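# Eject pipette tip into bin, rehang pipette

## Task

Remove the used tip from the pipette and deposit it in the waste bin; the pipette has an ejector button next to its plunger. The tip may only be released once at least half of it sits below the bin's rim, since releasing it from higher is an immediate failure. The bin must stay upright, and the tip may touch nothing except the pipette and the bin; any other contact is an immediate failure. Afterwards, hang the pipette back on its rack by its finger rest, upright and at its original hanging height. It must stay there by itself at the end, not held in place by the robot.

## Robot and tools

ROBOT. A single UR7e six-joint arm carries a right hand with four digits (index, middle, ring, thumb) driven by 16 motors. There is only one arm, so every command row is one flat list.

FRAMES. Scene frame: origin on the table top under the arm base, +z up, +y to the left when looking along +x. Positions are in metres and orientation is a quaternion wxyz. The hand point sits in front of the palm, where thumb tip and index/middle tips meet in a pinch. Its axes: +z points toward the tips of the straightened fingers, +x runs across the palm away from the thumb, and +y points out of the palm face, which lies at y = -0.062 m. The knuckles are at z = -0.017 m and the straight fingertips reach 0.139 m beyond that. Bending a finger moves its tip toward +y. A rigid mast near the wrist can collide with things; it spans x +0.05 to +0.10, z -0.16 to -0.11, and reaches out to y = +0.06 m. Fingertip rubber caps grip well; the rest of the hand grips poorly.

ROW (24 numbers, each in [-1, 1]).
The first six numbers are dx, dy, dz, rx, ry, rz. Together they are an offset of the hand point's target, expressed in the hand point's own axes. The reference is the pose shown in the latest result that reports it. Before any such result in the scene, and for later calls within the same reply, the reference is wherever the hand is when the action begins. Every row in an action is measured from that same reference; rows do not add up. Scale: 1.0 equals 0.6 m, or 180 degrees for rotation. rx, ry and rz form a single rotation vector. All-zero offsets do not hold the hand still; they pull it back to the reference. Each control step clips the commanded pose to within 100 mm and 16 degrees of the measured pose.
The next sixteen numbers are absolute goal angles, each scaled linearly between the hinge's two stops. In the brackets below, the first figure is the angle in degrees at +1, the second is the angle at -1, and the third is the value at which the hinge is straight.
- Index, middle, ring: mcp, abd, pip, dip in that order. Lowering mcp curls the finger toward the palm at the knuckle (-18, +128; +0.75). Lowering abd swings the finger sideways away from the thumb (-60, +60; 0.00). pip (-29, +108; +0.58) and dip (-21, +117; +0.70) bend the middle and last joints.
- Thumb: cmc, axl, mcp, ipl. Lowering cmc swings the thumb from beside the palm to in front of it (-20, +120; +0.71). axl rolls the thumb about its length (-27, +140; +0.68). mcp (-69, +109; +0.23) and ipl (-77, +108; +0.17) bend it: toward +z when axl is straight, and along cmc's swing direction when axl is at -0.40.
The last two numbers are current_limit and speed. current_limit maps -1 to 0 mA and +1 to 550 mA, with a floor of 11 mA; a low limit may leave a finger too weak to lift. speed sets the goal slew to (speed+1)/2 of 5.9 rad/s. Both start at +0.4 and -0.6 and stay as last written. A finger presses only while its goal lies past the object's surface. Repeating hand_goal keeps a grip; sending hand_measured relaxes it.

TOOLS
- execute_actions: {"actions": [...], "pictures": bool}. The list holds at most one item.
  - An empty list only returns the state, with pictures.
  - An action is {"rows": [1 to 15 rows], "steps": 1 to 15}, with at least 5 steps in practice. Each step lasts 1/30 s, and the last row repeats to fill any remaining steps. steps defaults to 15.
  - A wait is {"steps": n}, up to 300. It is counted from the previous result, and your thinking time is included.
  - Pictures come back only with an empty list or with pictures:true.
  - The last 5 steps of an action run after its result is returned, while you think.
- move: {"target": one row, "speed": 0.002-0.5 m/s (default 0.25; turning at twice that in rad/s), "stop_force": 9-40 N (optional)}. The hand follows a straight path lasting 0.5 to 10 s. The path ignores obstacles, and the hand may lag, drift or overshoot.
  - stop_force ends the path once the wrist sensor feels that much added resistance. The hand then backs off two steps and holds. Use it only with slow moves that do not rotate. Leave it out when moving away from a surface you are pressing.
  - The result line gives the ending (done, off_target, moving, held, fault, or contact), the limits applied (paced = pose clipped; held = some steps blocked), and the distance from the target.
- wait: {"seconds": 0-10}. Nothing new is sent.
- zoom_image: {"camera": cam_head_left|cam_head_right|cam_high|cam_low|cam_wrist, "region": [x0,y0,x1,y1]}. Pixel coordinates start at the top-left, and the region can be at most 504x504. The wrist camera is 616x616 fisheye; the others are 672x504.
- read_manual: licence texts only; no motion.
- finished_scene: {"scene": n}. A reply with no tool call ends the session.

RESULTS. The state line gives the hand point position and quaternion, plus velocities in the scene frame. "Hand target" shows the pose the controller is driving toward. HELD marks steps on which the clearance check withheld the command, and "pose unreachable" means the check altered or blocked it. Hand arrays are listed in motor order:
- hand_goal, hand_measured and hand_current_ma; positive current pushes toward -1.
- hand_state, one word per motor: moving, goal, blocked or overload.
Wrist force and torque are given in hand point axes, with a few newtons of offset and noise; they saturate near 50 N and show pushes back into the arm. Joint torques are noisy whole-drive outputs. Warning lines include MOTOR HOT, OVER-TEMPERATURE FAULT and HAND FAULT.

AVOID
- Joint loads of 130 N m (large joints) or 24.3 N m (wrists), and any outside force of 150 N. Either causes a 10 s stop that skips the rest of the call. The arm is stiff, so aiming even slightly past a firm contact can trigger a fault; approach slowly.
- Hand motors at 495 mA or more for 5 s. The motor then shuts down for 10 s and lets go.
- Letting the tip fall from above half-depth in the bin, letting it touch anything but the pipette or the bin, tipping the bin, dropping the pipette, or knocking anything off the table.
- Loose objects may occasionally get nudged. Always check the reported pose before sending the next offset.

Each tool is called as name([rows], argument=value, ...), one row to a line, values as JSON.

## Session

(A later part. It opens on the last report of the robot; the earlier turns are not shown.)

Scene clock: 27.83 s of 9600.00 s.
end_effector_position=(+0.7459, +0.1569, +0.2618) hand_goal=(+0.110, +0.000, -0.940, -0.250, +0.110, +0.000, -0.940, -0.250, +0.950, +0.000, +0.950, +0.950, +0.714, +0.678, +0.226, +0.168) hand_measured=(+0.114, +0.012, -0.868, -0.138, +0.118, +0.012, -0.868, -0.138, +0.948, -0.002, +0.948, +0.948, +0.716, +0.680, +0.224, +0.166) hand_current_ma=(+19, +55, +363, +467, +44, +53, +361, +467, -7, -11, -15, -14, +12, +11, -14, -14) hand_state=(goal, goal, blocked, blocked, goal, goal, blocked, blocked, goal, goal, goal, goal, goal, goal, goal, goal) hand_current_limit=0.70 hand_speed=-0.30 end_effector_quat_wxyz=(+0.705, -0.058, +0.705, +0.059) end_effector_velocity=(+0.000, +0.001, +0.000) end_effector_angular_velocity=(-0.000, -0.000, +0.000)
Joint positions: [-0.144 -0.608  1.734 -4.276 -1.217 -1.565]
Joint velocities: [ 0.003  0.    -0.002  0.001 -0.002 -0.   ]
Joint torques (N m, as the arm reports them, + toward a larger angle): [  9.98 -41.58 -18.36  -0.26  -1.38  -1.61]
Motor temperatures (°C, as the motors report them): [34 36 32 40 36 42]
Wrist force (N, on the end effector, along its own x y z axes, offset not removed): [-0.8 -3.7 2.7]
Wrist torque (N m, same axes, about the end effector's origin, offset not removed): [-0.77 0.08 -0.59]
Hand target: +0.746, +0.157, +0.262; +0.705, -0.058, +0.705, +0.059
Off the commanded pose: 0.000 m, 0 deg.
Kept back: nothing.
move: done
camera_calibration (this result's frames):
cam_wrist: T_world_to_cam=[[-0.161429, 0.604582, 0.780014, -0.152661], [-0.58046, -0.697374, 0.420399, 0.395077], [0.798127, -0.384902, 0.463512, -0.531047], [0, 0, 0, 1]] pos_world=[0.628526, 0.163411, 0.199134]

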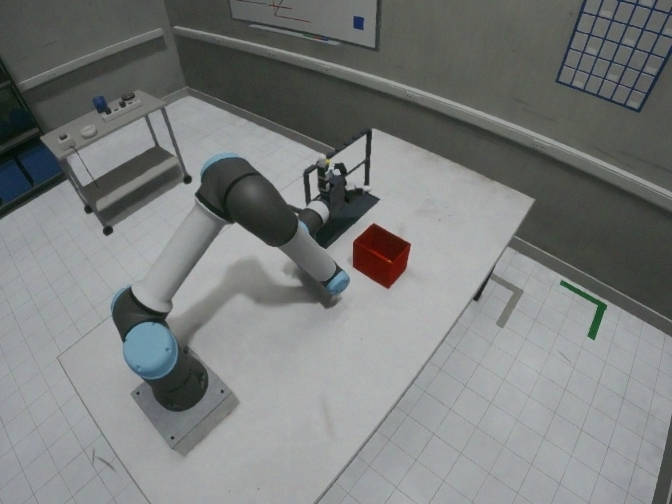

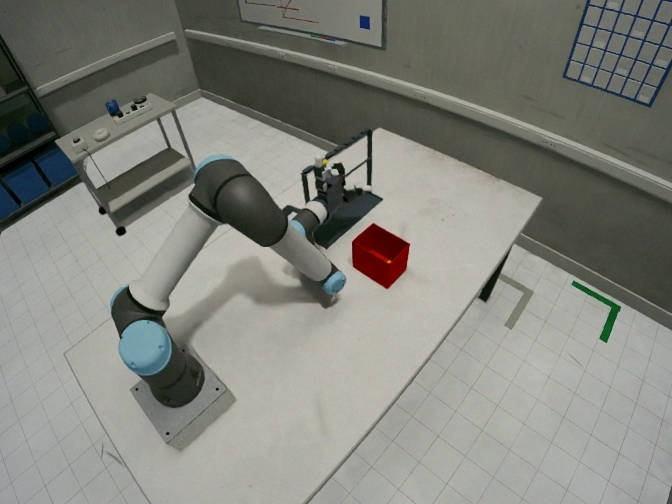

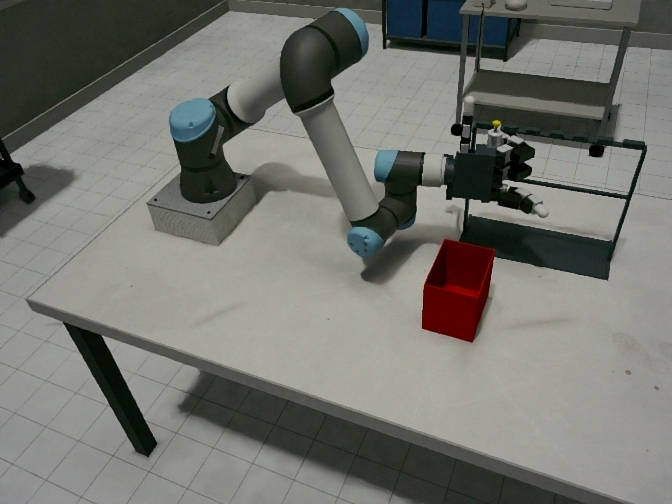

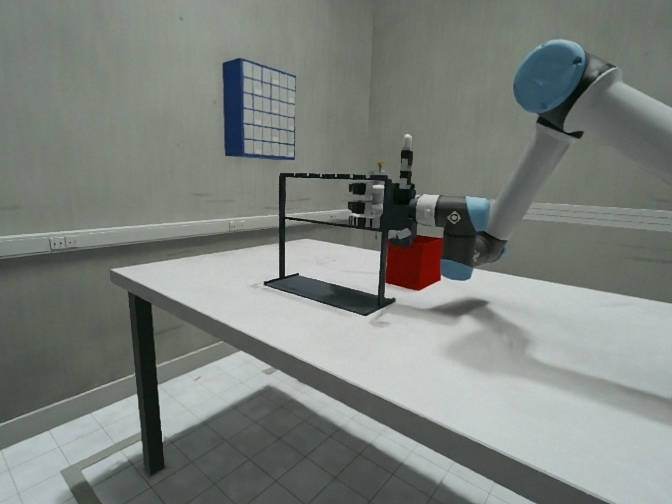

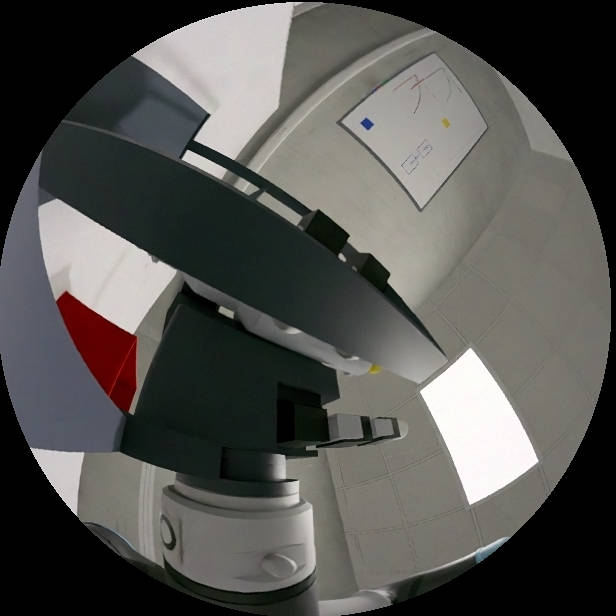

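move(target=[0, 0.0393, 0.0083, 0, 0, 0, 0.11, 0, -0.94, -0.25, 0.11, 0, -0.94, -0.25, 0.95, 0, 0.95, 0.95, 0.714, 0.678, 0.226, 0.168, 0.7, -0.3], speed=0.03)

zoom_image(camera="cam_wrist", region=[340, 290, 440, 390])

zoom_image(camera="cam_high", region=[465, 100, 535, 155])

zoom_image(camera="cam_low", region=[335, 155, 405, 215])

Scene clock: 29.63 s of 9600.00 s.
end_effector_position=(+0.7469, +0.1808, +0.2617) hand_goal=(+0.110, +0.000, -0.940, -0.250, +0.110, +0.000, -0.940, -0.250, +0.950, +0.000, +0.950, +0.950, +0.714, +0.678, +0.226, +0.168) hand_measured=(+0.114, +0.012, -0.868, -0.138, +0.118, +0.012, -0.868, -0.138, +0.948, -0.002, +0.948, +0.948, +0.716, +0.680, +0.224, +0.166) hand_current_ma=(+19, +55, +363, +467, +44, +53, +361, +468, -7, -11, -15, -14, +12, +11, -14, -14) hand_state=(goal, goal, blocked, blocked, goal, goal, blocked, blocked, goal, goal, goal, goal, goal, goal, goal, goal) hand_current_limit=0.70 hand_speed=-0.30 end_effector_quat_wxyz=(+0.705, -0.059, +0.705, +0.059) end_effector_velocity=(-0.000, +0.002, -0.000) end_effector_angular_velocity=(+0.000, +0.000, +0.000)
Joint positions: [-0.098 -0.605  1.725 -4.269 -1.263 -1.565]
Joint velocities: [ 0.004  0.    -0.001  0.    -0.004  0.   ]
Joint torques (N m, as the arm reports them, + toward a larger angle): [ 13.13 -41.05 -17.46  -0.47  -1.31  -1.71]
Motor temperatures (°C, as the motors report them): [34 36 32 40 36 42]
Wrist force (N, on the end effector, along its own x y z axes, offset not removed): [-2.3 1.4 -0.5]
Wrist torque (N m, same axes, about the end effector's origin, offset not removed): [0.08 0.30 -0.44]
Hand target: +0.747, +0.181, +0.262; +0.705, -0.059, +0.705, +0.059
Off the commanded pose: 0.000 m, 0 deg.
Kept back: nothing.
move: done
camera_calibration (this result's frames):
cam_wrist: T_world_to_cam=[[-0.161423, 0.604656, 0.779958, -0.166915], [-0.580447, -0.697339, 0.420475, 0.412318], [0.798138, -0.384849, 0.463537, -0.522675], [0, 0, 0, 1]] pos_world=[0.629552, 0.1873, 0.199097]

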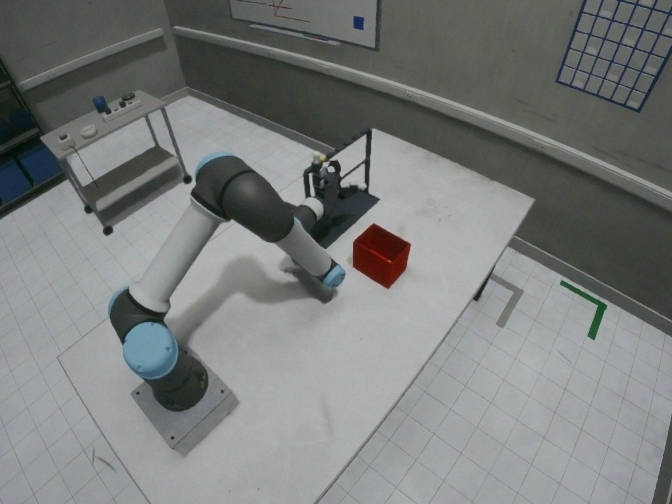

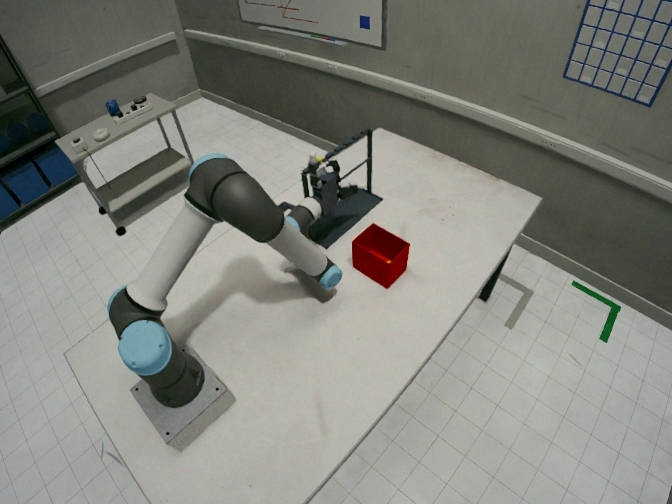

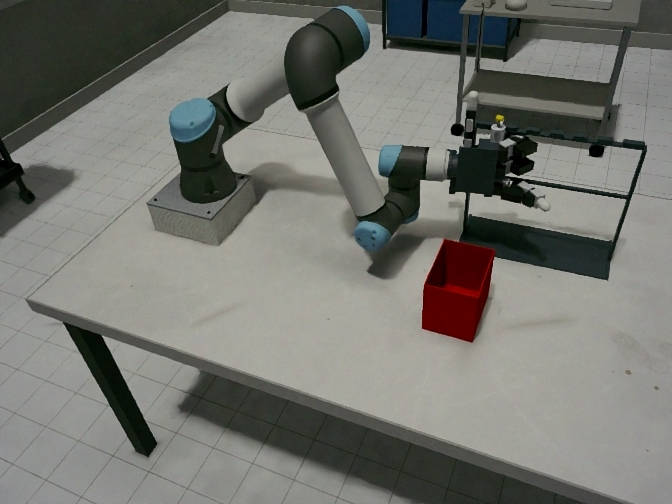

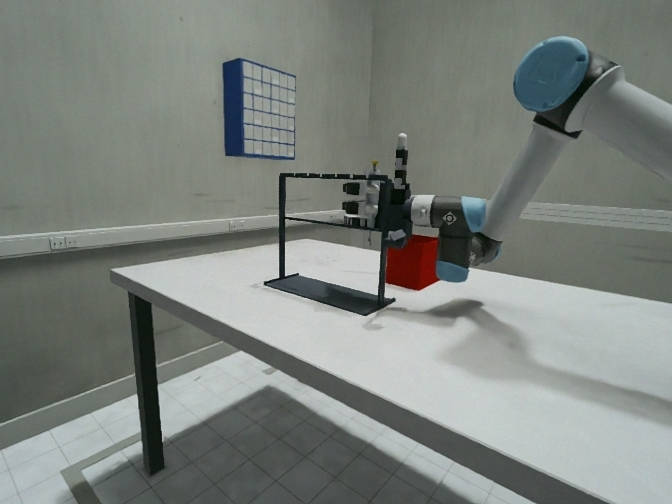

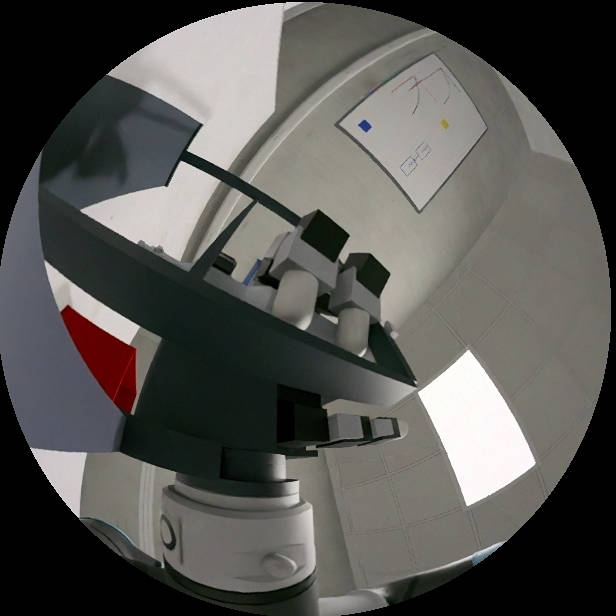

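Region (340, 290, 440, 390) of cam_wrist's 616x616 image, scaled by 5.040, with more detail than that image has.

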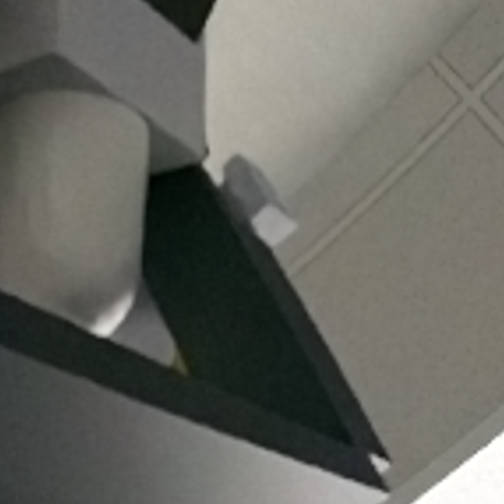

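Region (465, 100, 535, 155) of cam_high's 672x504 image, scaled by 7.200, with more detail than that image has; it fills the top 396 rows of this view, and the rest is white.

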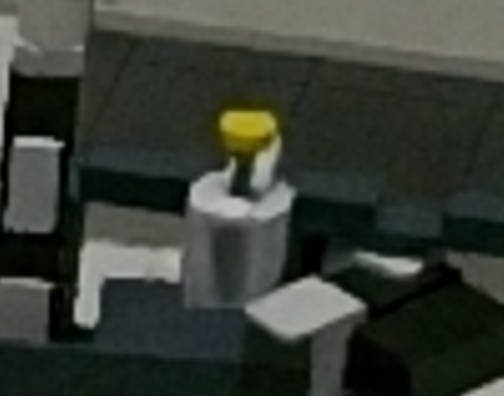

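Region (335, 155, 405, 215) of cam_low's 672x504 image, scaled by 7.200, with more detail than that image has; it fills the top 432 rows of this view, and the rest is white.

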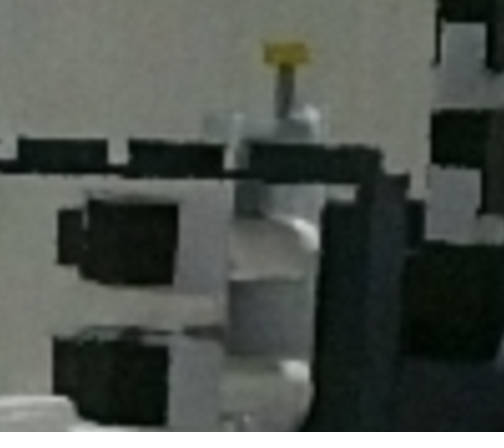

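move(target=[0, 0.0041, 0.0007, 0, 0, 0, 0.11, 0, -0.94, -0.25, 0.11, 0, -0.94, -0.25, 0.95, 0, 0.95, 0.95, 0.714, 0.678, 0.226, 0.168, 0.7, -0.3], speed=0.01)

zoom_image(camera="cam_wrist", region=[340, 290, 440, 390])

Scene clock: 34.73 s of 9600.00 s.
end_effector_position=(+0.7470, +0.1832, +0.2617) hand_goal=(+0.110, +0.000, -0.940, -0.250, +0.110, +0.000, -0.940, -0.250, +0.950, +0.000, +0.950, +0.950, +0.714, +0.678, +0.226, +0.168) hand_measured=(+0.114, +0.012, -0.868, -0.138, +0.118, +0.012, -0.868, -0.138, +0.948, -0.002, +0.948, +0.948, +0.716, +0.680, +0.224, +0.166) hand_current_ma=(+19, +55, +363, +467, +44, +53, +361, +468, -7, -11, -15, -14, +12, +11, -14, -14) hand_state=(goal, goal, blocked, blocked, goal, goal, blocked, blocked, goal, goal, goal, goal, goal, goal, goal, goal) hand_current_limit=0.70 hand_speed=-0.30 end_effector_quat_wxyz=(+0.705, -0.059, +0.705, +0.059) end_effector_velocity=(+0.000, +0.001, -0.000) end_effector_angular_velocity=(+0.000, +0.001, +0.000)
Joint positions: [-0.093 -0.605  1.724 -4.268 -1.268 -1.565]
Joint velocities: [ 0.002  0.    -0.     0.001 -0.002  0.   ]
Joint torques (N m, as the arm reports them, + toward a larger angle): [ 13.61 -39.73 -17.57  -0.51  -1.22  -1.62]
Motor temperatures (°C, as the motors report them): [34 36 32 40 36 42]
Wrist force (N, on the end effector, along its own x y z axes, offset not removed): [0.6 -4.2 2.0]
Wrist torque (N m, same axes, about the end effector's origin, offset not removed): [-0.81 -0.07 -0.20]
Hand target: +0.747, +0.183, +0.262; +0.705, -0.059, +0.705, +0.059
Off the commanded pose: 0.000 m, 0 deg.
Kept back: nothing.
After step 90, 1.40 s passed at rest.
move: done
camera_calibration (this result's frames):
cam_wrist: T_world_to_cam=[[-0.161424, 0.604663, 0.779952, -0.16837], [-0.580443, -0.697337, 0.420483, 0.414005], [0.79814, -0.384842, 0.46354, -0.521756], [0, 0, 0, 1]] pos_world=[0.629561, 0.189714, 0.199093]

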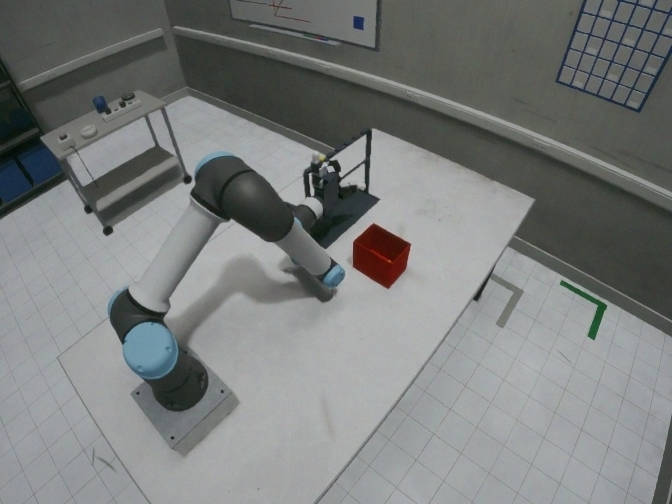

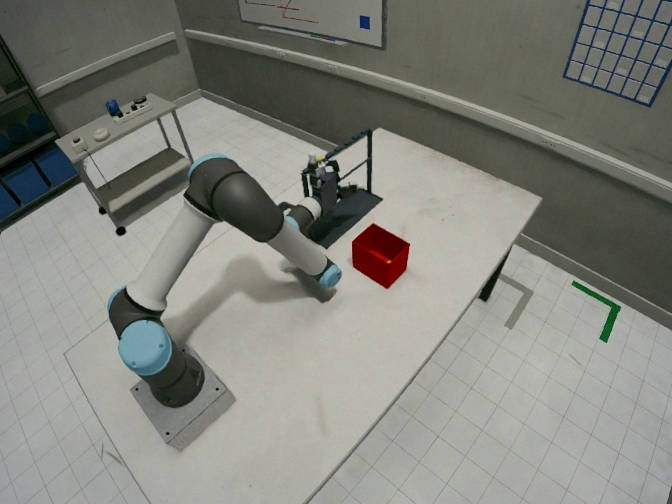

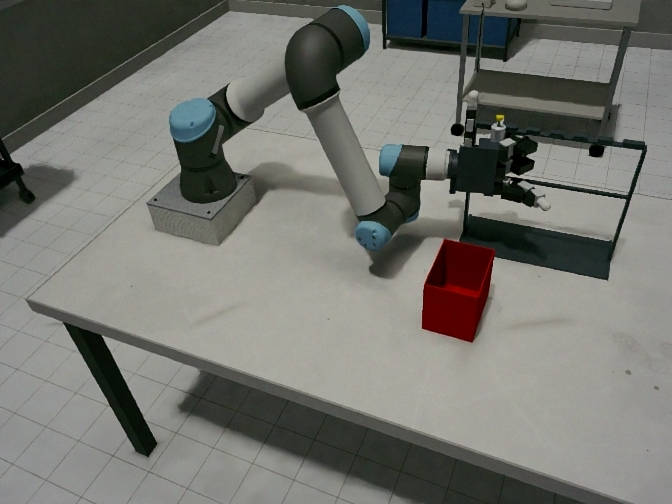

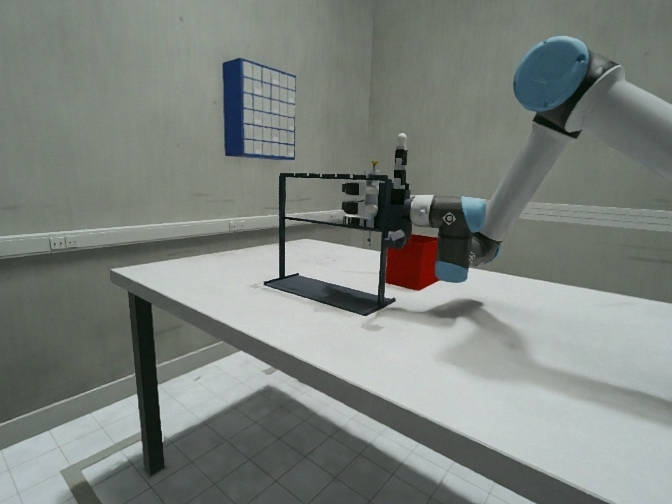

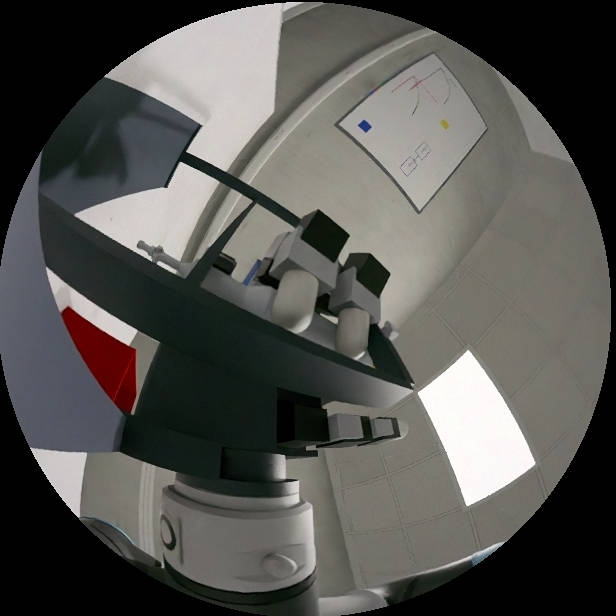

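Region (340, 290, 440, 390) of cam_wrist's 616x616 image, scaled by 5.040, with more detail than that image has.

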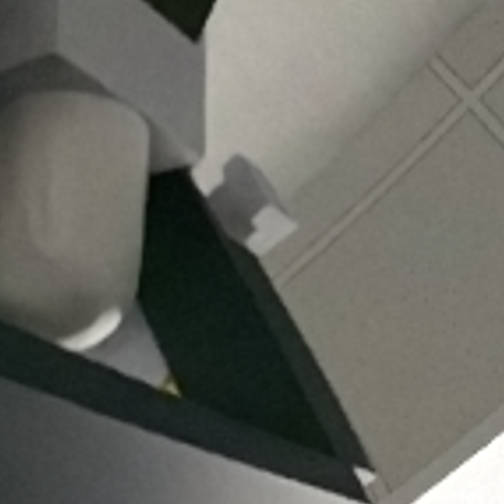

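move(target=[0.0163, 0, 0, 0, 0, 0, 0.11, 0, -0.94, -0.25, 0.11, 0, -0.94, -0.25, 0.95, 0, 0.95, 0.95, 0.714, 0.678, 0.226, 0.168, 0.7, -0.3], speed=0.015)

zoom_image(camera="cam_wrist", region=[340, 290, 440, 390])

zoom_image(camera="cam_low", region=[335, 155, 405, 215])

Scene clock: 35.93 s of 9600.00 s.
end_effector_position=(+0.7470, +0.1832, +0.2521) hand_goal=(+0.110, +0.000, -0.940, -0.250, +0.110, +0.000, -0.940, -0.250, +0.950, +0.000, +0.950, +0.950, +0.714, +0.678, +0.226, +0.168) hand_measured=(+0.114, +0.012, -0.868, -0.138, +0.118, +0.012, -0.868, -0.138, +0.948, -0.002, +0.948, +0.948, +0.716, +0.680, +0.224, +0.166) hand_current_ma=(+19, +55, +363, +468, +44, +53, +361, +467, -7, -11, -15, -14, +12, +11, -14, -14) hand_state=(goal, goal, blocked, blocked, goal, goal, blocked, blocked, goal, goal, goal, goal, goal, goal, goal, goal) hand_current_limit=0.70 hand_speed=-0.30 end_effector_quat_wxyz=(+0.705, -0.059, +0.705, +0.059) end_effector_velocity=(+0.000, -0.000, -0.002) end_effector_angular_velocity=(-0.000, -0.000, +0.000)
Joint positions: [-0.093 -0.584  1.717 -4.282 -1.268 -1.565]
Joint velocities: [-0.     0.004 -0.002 -0.003  0.    -0.   ]
Joint torques (N m, as the arm reports them, + toward a larger angle): [ -2.31 -41.17 -17.63  -3.91   0.66  -1.39]
Motor temperatures (°C, as the motors report them): [34 36 32 40 36 42]
Wrist force (N, on the end effector, along its own x y z axes, offset not removed): [0.1 -0.1 4.1]
Wrist torque (N m, same axes, about the end effector's origin, offset not removed): [-0.47 0.00 -0.21]
Hand target: +0.747, +0.183, +0.252; +0.705, -0.059, +0.705, +0.059
Off the commanded pose: 0.000 m, 0 deg.
Kept back: nothing.
move: done
camera_calibration (this result's frames):
cam_wrist: T_world_to_cam=[[-0.161414, 0.604674, 0.779945, -0.160906], [-0.580441, -0.69733, 0.420499, 0.418052], [0.798144, -0.384838, 0.463537, -0.517301], [0, 0, 0, 1]] pos_world=[0.629562, 0.189739, 0.189496]

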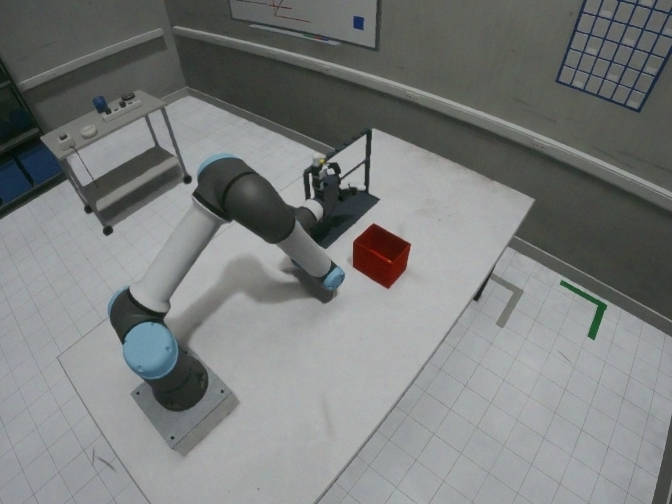

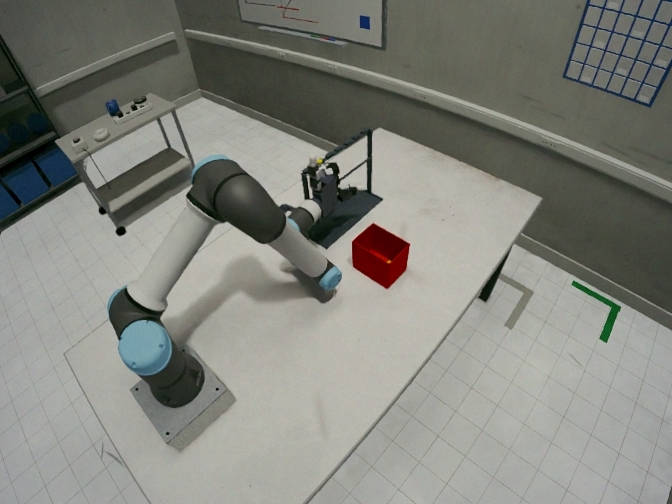

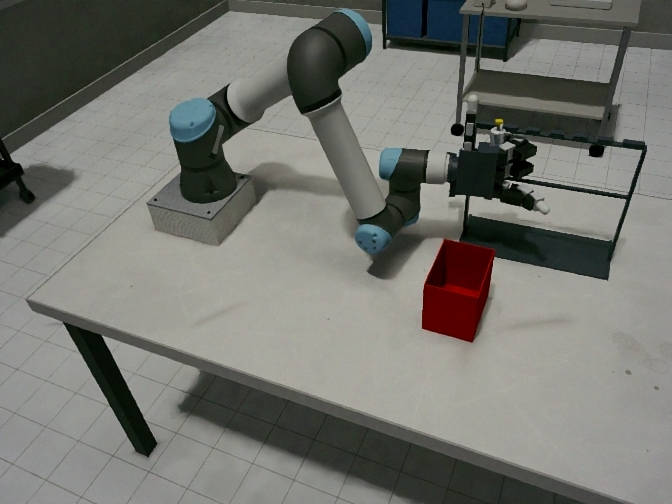

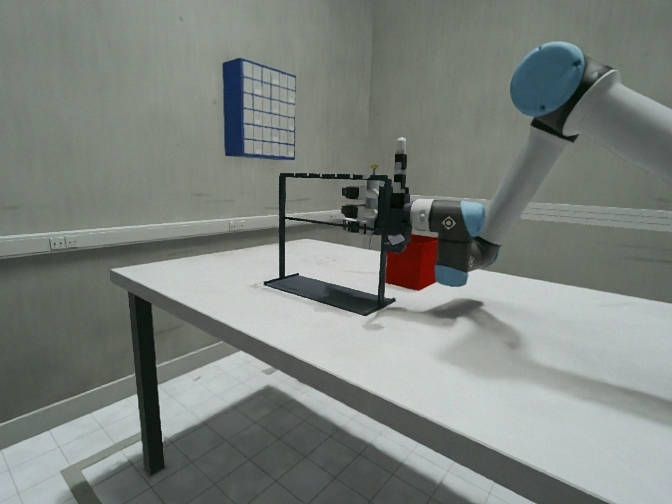

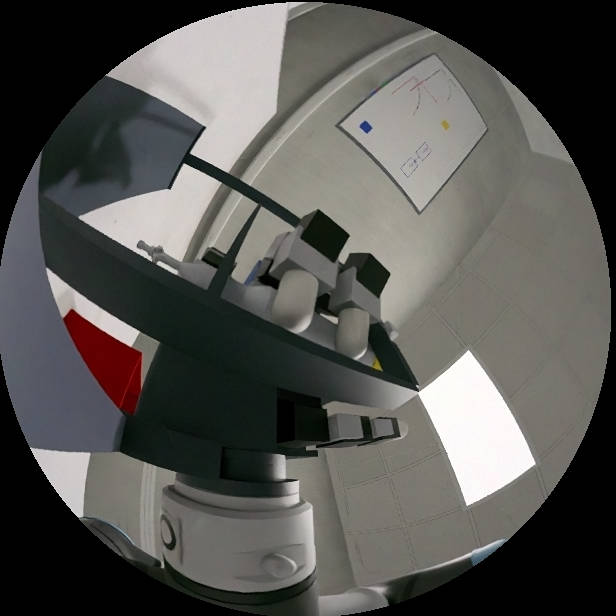

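Region (340, 290, 440, 390) of cam_wrist's 616x616 image, scaled by 5.040, with more detail than that image has.

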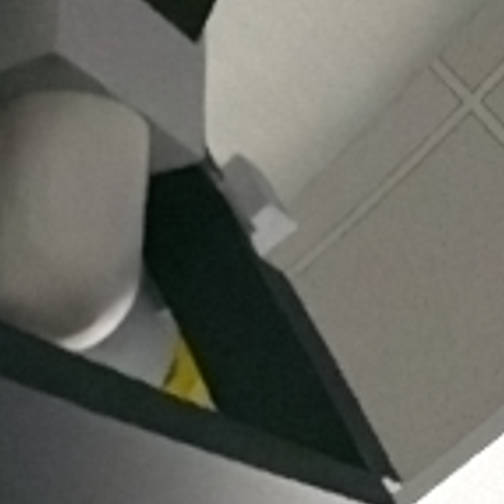

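Region (335, 155, 405, 215) of cam_low's 672x504 image, scaled by 7.200, with more detail than that image has; it fills the top 432 rows of this view, and the rest is white.

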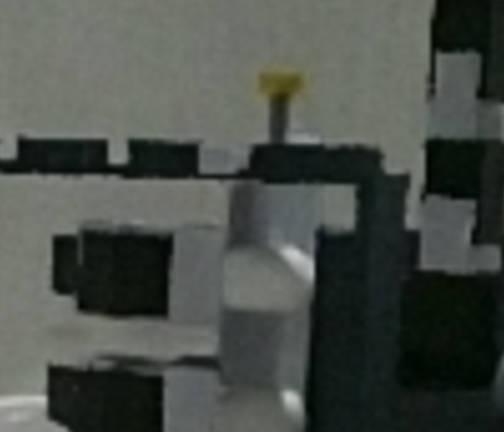

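move(target=[0.0015, 0, 0, 0, 0, 0, 0.11, 0, -0.94, -0.25, 0.11, 0, -0.94, -0.25, 0.95, 0, 0.95, 0.95, 0.714, 0.678, 0.226, 0.168, 0.7, -0.3], speed=0.004)

Scene clock: 36.87 s of 9600.00 s.
end_effector_position=(+0.7470, +0.1832, +0.2513) hand_goal=(+0.110, +0.000, -0.940, -0.250, +0.110, +0.000, -0.940, -0.250, +0.950, +0.000, +0.950, +0.950, +0.714, +0.678, +0.226, +0.168) hand_measured=(+0.114, +0.012, -0.868, -0.138, +0.118, +0.012, -0.868, -0.138, +0.948, -0.002, +0.948, +0.948, +0.716, +0.680, +0.224, +0.166) hand_current_ma=(+19, +55, +363, +467, +44, +53, +361, +468, -7, -11, -15, -14, +12, +11, -14, -14) hand_state=(goal, goal, blocked, blocked, goal, goal, blocked, blocked, goal, goal, goal, goal, goal, goal, goal, goal) hand_current_limit=0.70 hand_speed=-0.30 end_effector_quat_wxyz=(+0.705, -0.059, +0.705, +0.059) end_effector_velocity=(+0.000, -0.001, -0.001) end_effector_angular_velocity=(+0.000, +0.001, -0.003)
Joint positions: [-0.093 -0.582  1.716 -4.283 -1.268 -1.565]
Joint velocities: [-0.001  0.001  0.     0.001 -0.002 -0.   ]
Joint torques (N m, as the arm reports them, + toward a larger angle): [ -4.39 -41.03 -17.98  -3.86   1.03  -1.07]
Motor temperatures (°C, as the motors report them): [34 36 32 40 36 42]
Wrist force (N, on the end effector, along its own x y z axes, offset not removed): [-1.4 -2.2 5.3]
Wrist torque (N m, same axes, about the end effector's origin, offset not removed): [-0.96 -0.06 -0.35]
Hand target: +0.747, +0.183, +0.251; +0.705, -0.059, +0.705, +0.059
Off the commanded pose: 0.000 m, 0 deg.
Kept back: nothing.
move: done
camera_calibration (this result's frames):
cam_wrist: T_world_to_cam=[[-0.161427, 0.604675, 0.779942, -0.160216], [-0.580443, -0.697332, 0.420493, 0.418418], [0.79814, -0.384833, 0.463548, -0.516901], [0, 0, 0, 1]] pos_world=[0.629564, 0.189734, 0.188626]

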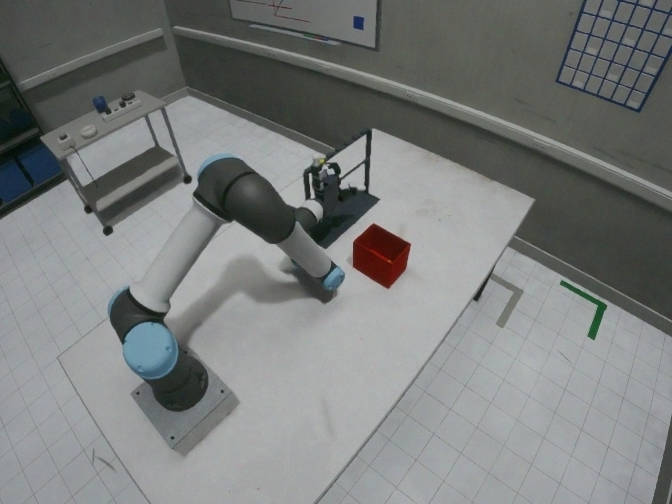

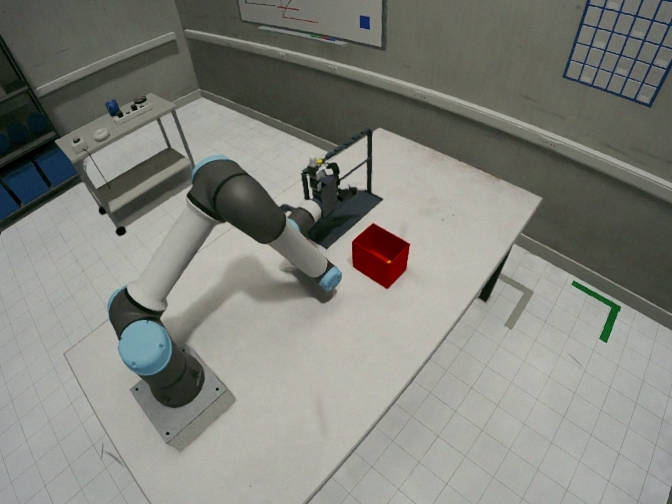

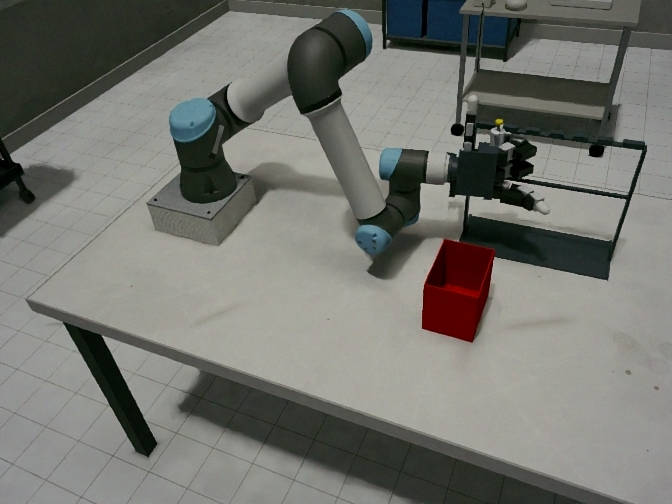

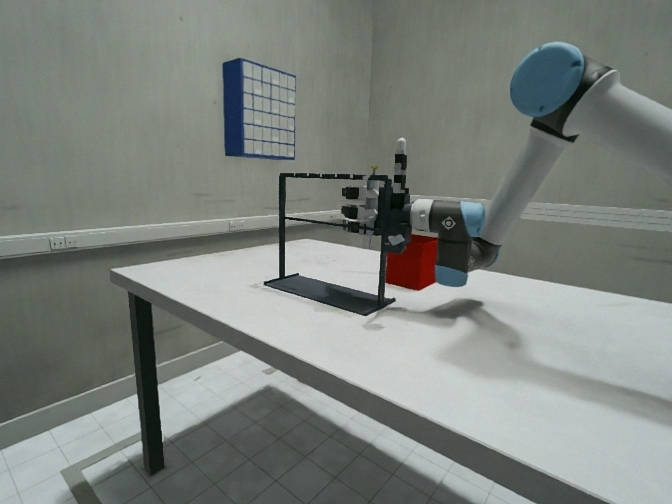

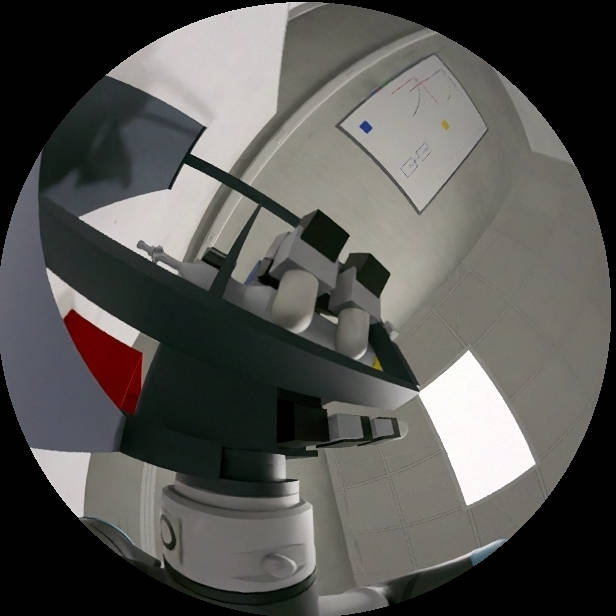

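execute_actions([
  {"rows": [[0, 0, 0, 0, 0, 0, 0.13, 0, 0.576, 0.696, 0.13, 0, 0.576, 0.696, 0.95, 0, 0.95, 0.95, 0.714, 0.678, 0.226, 0.168, 0.7, -0.4]], "steps": 15},
])

move(target=[0, 0, 0, 0, 0, 0, 0.754, 0, 0.576, 0.696, 0.754, 0, 0.576, 0.696, 0.95, 0, 0.95, 0.95, 0.714, 0.678, 0.226, 0.168, 0.7, -0.4], speed=0.02)

zoom_image(camera="cam_low", region=[320, 150, 420, 270])

Scene clock: 37.43 s of 9600.00 s.
end_effector_position=(+0.7470, +0.1832, +0.2512) hand_goal=(+0.130, +0.000, +0.576, +0.696, +0.130, +0.000, +0.576, +0.696, +0.950, +0.000, +0.950, +0.950, +0.714, +0.678, +0.226, +0.168) hand_measured=(+0.126, +0.000, -0.576, +0.136, +0.128, +0.000, -0.574, +0.136, +0.948, -0.002, +0.948, +0.948, +0.716, +0.680, +0.224, +0.166) hand_current_ma=(-17, +3, -88, -81, -7, +2, -85, -83, -7, -11, -15, -14, +12, +11, -14, -14) hand_state=(goal, goal, moving, moving, goal, goal, moving, moving, goal, goal, goal, goal, goal, goal, goal, goal) hand_current_limit=0.70 hand_speed=-0.40 end_effector_quat_wxyz=(+0.705, -0.059, +0.705, +0.059) end_effector_velocity=(-0.000, +0.000, -0.000) end_effector_angular_velocity=(-0.000, -0.000, -0.000)
Joint positions: [-0.093 -0.582  1.716 -4.283 -1.268 -1.565]
Joint velocities: [ 0.    -0.     0.001 -0.001 -0.001 -0.   ]
Joint torques (N m, as the arm reports them, + toward a larger angle): [ -4.38 -46.2  -17.32  -2.95   0.72  -1.13]
Motor temperatures (°C, as the motors report them): [34 36 32 40 36 42]
Wrist force (N, on the end effector, along its own x y z axes, offset not removed): [-1.8 -1.6 2.0]
Wrist torque (N m, same axes, about the end effector's origin, offset not removed): [-0.38 0.13 -0.58]
Steps of this call (steps 1 to 7: nothing new was sent; steps 8 to 17: the first 10 steps of this action). Readings (end_effector_position | what the end effector reports):
8: (+0.7470, +0.1832, +0.2512) | hand_goal=(+0.130, +0.000, +0.576, +0.696, +0.130, +0.000, +0.576, +0.696, +0.950, +0.000, +0.950, +0.950, +0.714, +0.678, +0.226, +0.168) hand_measured=(+0.114, +0.012, -0.868, -0.138, +0.118, +0.012, -0.868, -0.138, +0.948, -0.002, +0.948, +0.948, +0.716, +0.680, +0.224, +0.166) hand_current_ma=(+19, +55, +363, +467, +44, +53, +361, +468, -7, -11, -15, -14, +12, +11, -14, -14) hand_state=(moving, goal, moving, moving, moving, goal, moving, moving, goal, goal, goal, goal, goal, goal, goal, goal) hand_current_limit=0.70 hand_speed=-0.40
9: (+0.7470, +0.1832, +0.2512) | hand_goal=(+0.130, +0.000, +0.576, +0.696, +0.130, +0.000, +0.576, +0.696, +0.950, +0.000, +0.950, +0.950, +0.714, +0.678, +0.226, +0.168) hand_measured=(+0.114, +0.012, -0.864, -0.138, +0.120, +0.012, -0.864, -0.138, +0.948, -0.002, +0.948, +0.948, +0.716, +0.680, +0.224, +0.166) hand_current_ma=(-60, +55, +194, +188, -26, +53, +201, +188, -7, -11, -15, -14, +12, +11, -14, -14) hand_state=(moving, goal, moving, moving, moving, goal, moving, moving, goal, goal, goal, goal, goal, goal, goal, goal) hand_current_limit=0.70 hand_speed=-0.40
11: (+0.7470, +0.1832, +0.2512) | hand_goal=(+0.130, +0.000, +0.576, +0.696, +0.130, +0.000, +0.576, +0.696, +0.950, +0.000, +0.950, +0.950, +0.714, +0.678, +0.226, +0.168) hand_measured=(+0.126, +0.008, -0.836, -0.124, +0.128, +0.006, -0.836, -0.124, +0.948, -0.002, +0.948, +0.948, +0.716, +0.680, +0.224, +0.166) hand_current_ma=(-11, +9, -102, -93, -8, +9, -93, -93, -7, -11, -15, -14, +12, +11, -14, -14) hand_state=(moving, moving, moving, moving, moving, moving, moving, moving, goal, goal, goal, goal, goal, goal, goal, goal) hand_current_limit=0.70 hand_speed=-0.40
15: (+0.7470, +0.1832, +0.2512) | hand_goal=(+0.130, +0.000, +0.576, +0.696, +0.130, +0.000, +0.576, +0.696, +0.950, +0.000, +0.950, +0.950, +0.714, +0.678, +0.226, +0.168) hand_measured=(+0.126, +0.002, -0.670, +0.042, +0.128, +0.002, -0.668, +0.042, +0.948, -0.002, +0.948, +0.948, +0.716, +0.680, +0.224, +0.166) hand_current_ma=(-17, +5, -89, -82, -7, +4, -86, -83, -7, -11, -15, -14, +12, +11, -14, -14) hand_state=(goal, goal, moving, moving, goal, goal, moving, moving, goal, goal, goal, goal, goal, goal, goal, goal) hand_current_limit=0.70 hand_speed=-0.40
17: the state above

Scene clock: 39.23 s of 9600.00 s.
end_effector_position=(+0.7470, +0.1832, +0.2513) hand_goal=(+0.754, +0.000, +0.576, +0.696, +0.754, +0.000, +0.576, +0.696, +0.950, +0.000, +0.950, +0.950, +0.714, +0.678, +0.226, +0.168) hand_measured=(+0.752, -0.002, +0.574, +0.694, +0.752, -0.002, +0.574, +0.694, +0.948, -0.002, +0.948, +0.948, +0.716, +0.680, +0.224, +0.166) hand_current_ma=(-13, -13, -13, -15, -11, -12, -12, -15, -7, -11, -15, -14, +12, +11, -14, -14) hand_state=(goal, goal, goal, goal, goal, goal, goal, goal, goal, goal, goal, goal, goal, goal, goal, goal) hand_current_limit=0.70 hand_speed=-0.40 end_effector_quat_wxyz=(+0.705, -0.059, +0.705, +0.059) end_effector_velocity=(-0.000, +0.000, +0.000) end_effector_angular_velocity=(-0.000, -0.000, +0.001)
Joint positions: [-0.093 -0.582  1.716 -4.283 -1.268 -1.565]
Joint velocities: [ 0.    -0.     0.    -0.001  0.001 -0.   ]
Joint torques (N m, as the arm reports them, + toward a larger angle): [ -4.51 -57.22 -12.59  -0.23   0.8   -1.15]
Motor temperatures (°C, as the motors report them): [34 36 32 40 36 42]
Wrist force (N, on the end effector, along its own x y z axes, offset not removed): [-4.1 -9.0 1.4]
Wrist torque (N m, same axes, about the end effector's origin, offset not removed): [-1.01 0.66 -0.58]
Hand target: +0.747, +0.183, +0.251; +0.705, -0.059, +0.705, +0.059
Off your previous action's commanded pose: 0.000 m, 0 deg at its last step (step 5 of this call).
Off the commanded pose: 0.000 m, 0 deg.
Kept back: nothing.
move: done
camera_calibration (this result's frames):
cam_wrist: T_world_to_cam=[[-0.161439, 0.604677, 0.779938, -0.160209], [-0.58045, -0.697331, 0.420485, 0.418425], [0.798132, -0.384832, 0.463561, -0.516905], [0, 0, 0, 1]] pos_world=[0.629569, 0.189734, 0.188629]

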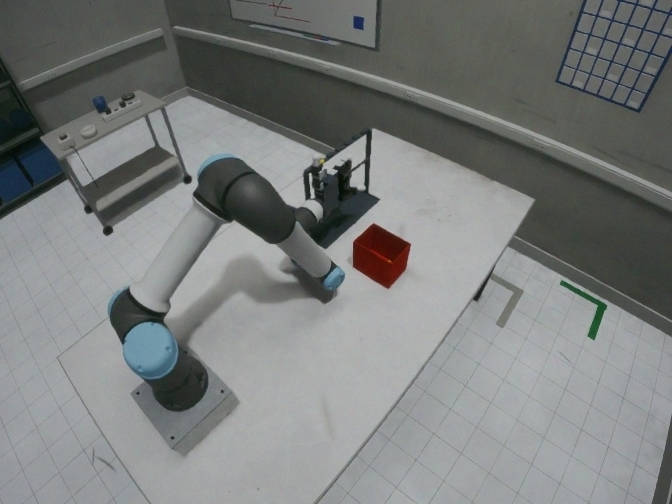

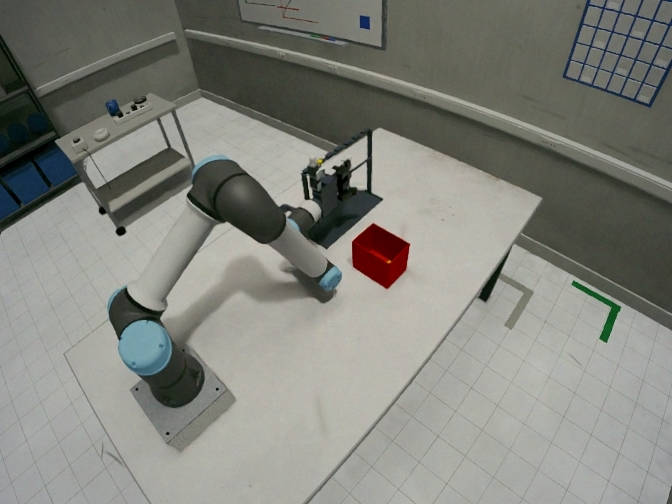

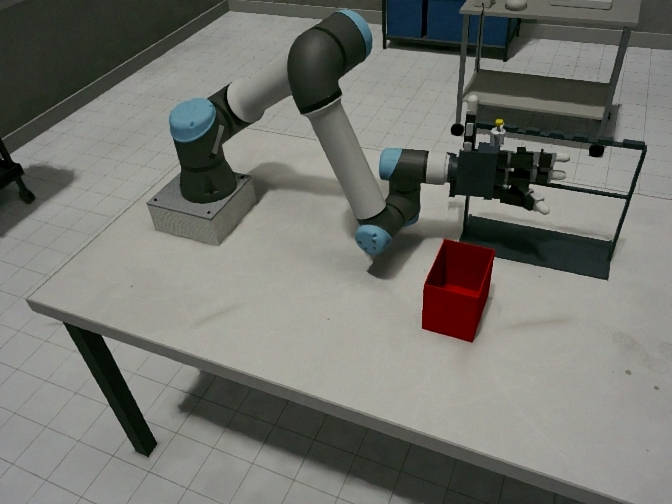

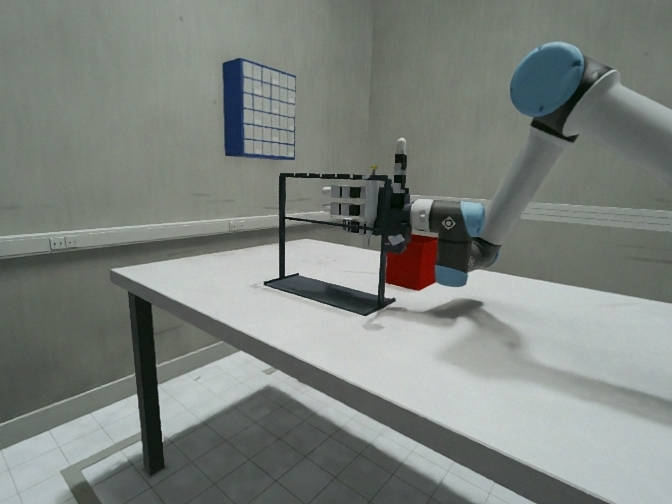

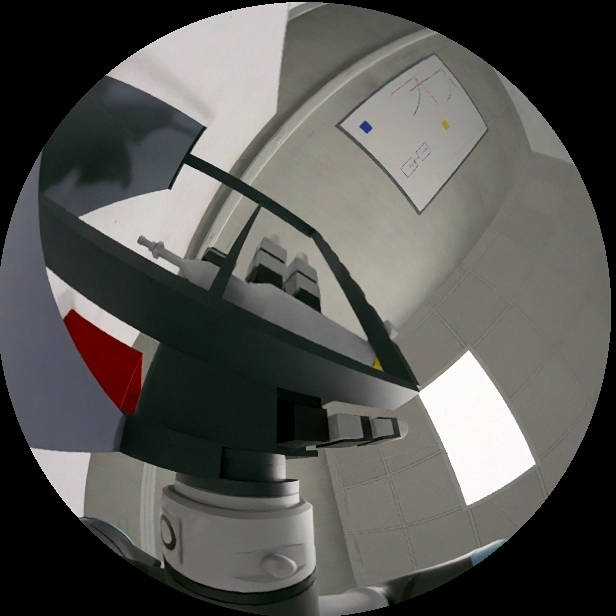

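Region (320, 150, 420, 270) of cam_low's 672x504 image, scaled by 4.200, with more detail than that image has.

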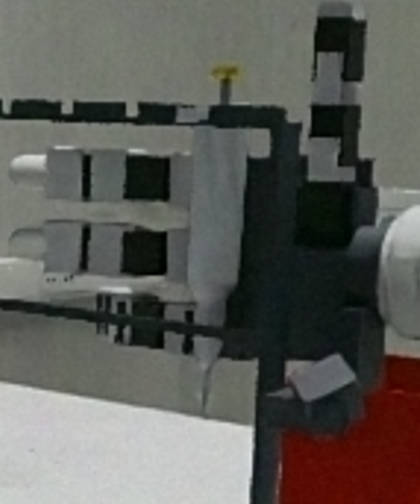

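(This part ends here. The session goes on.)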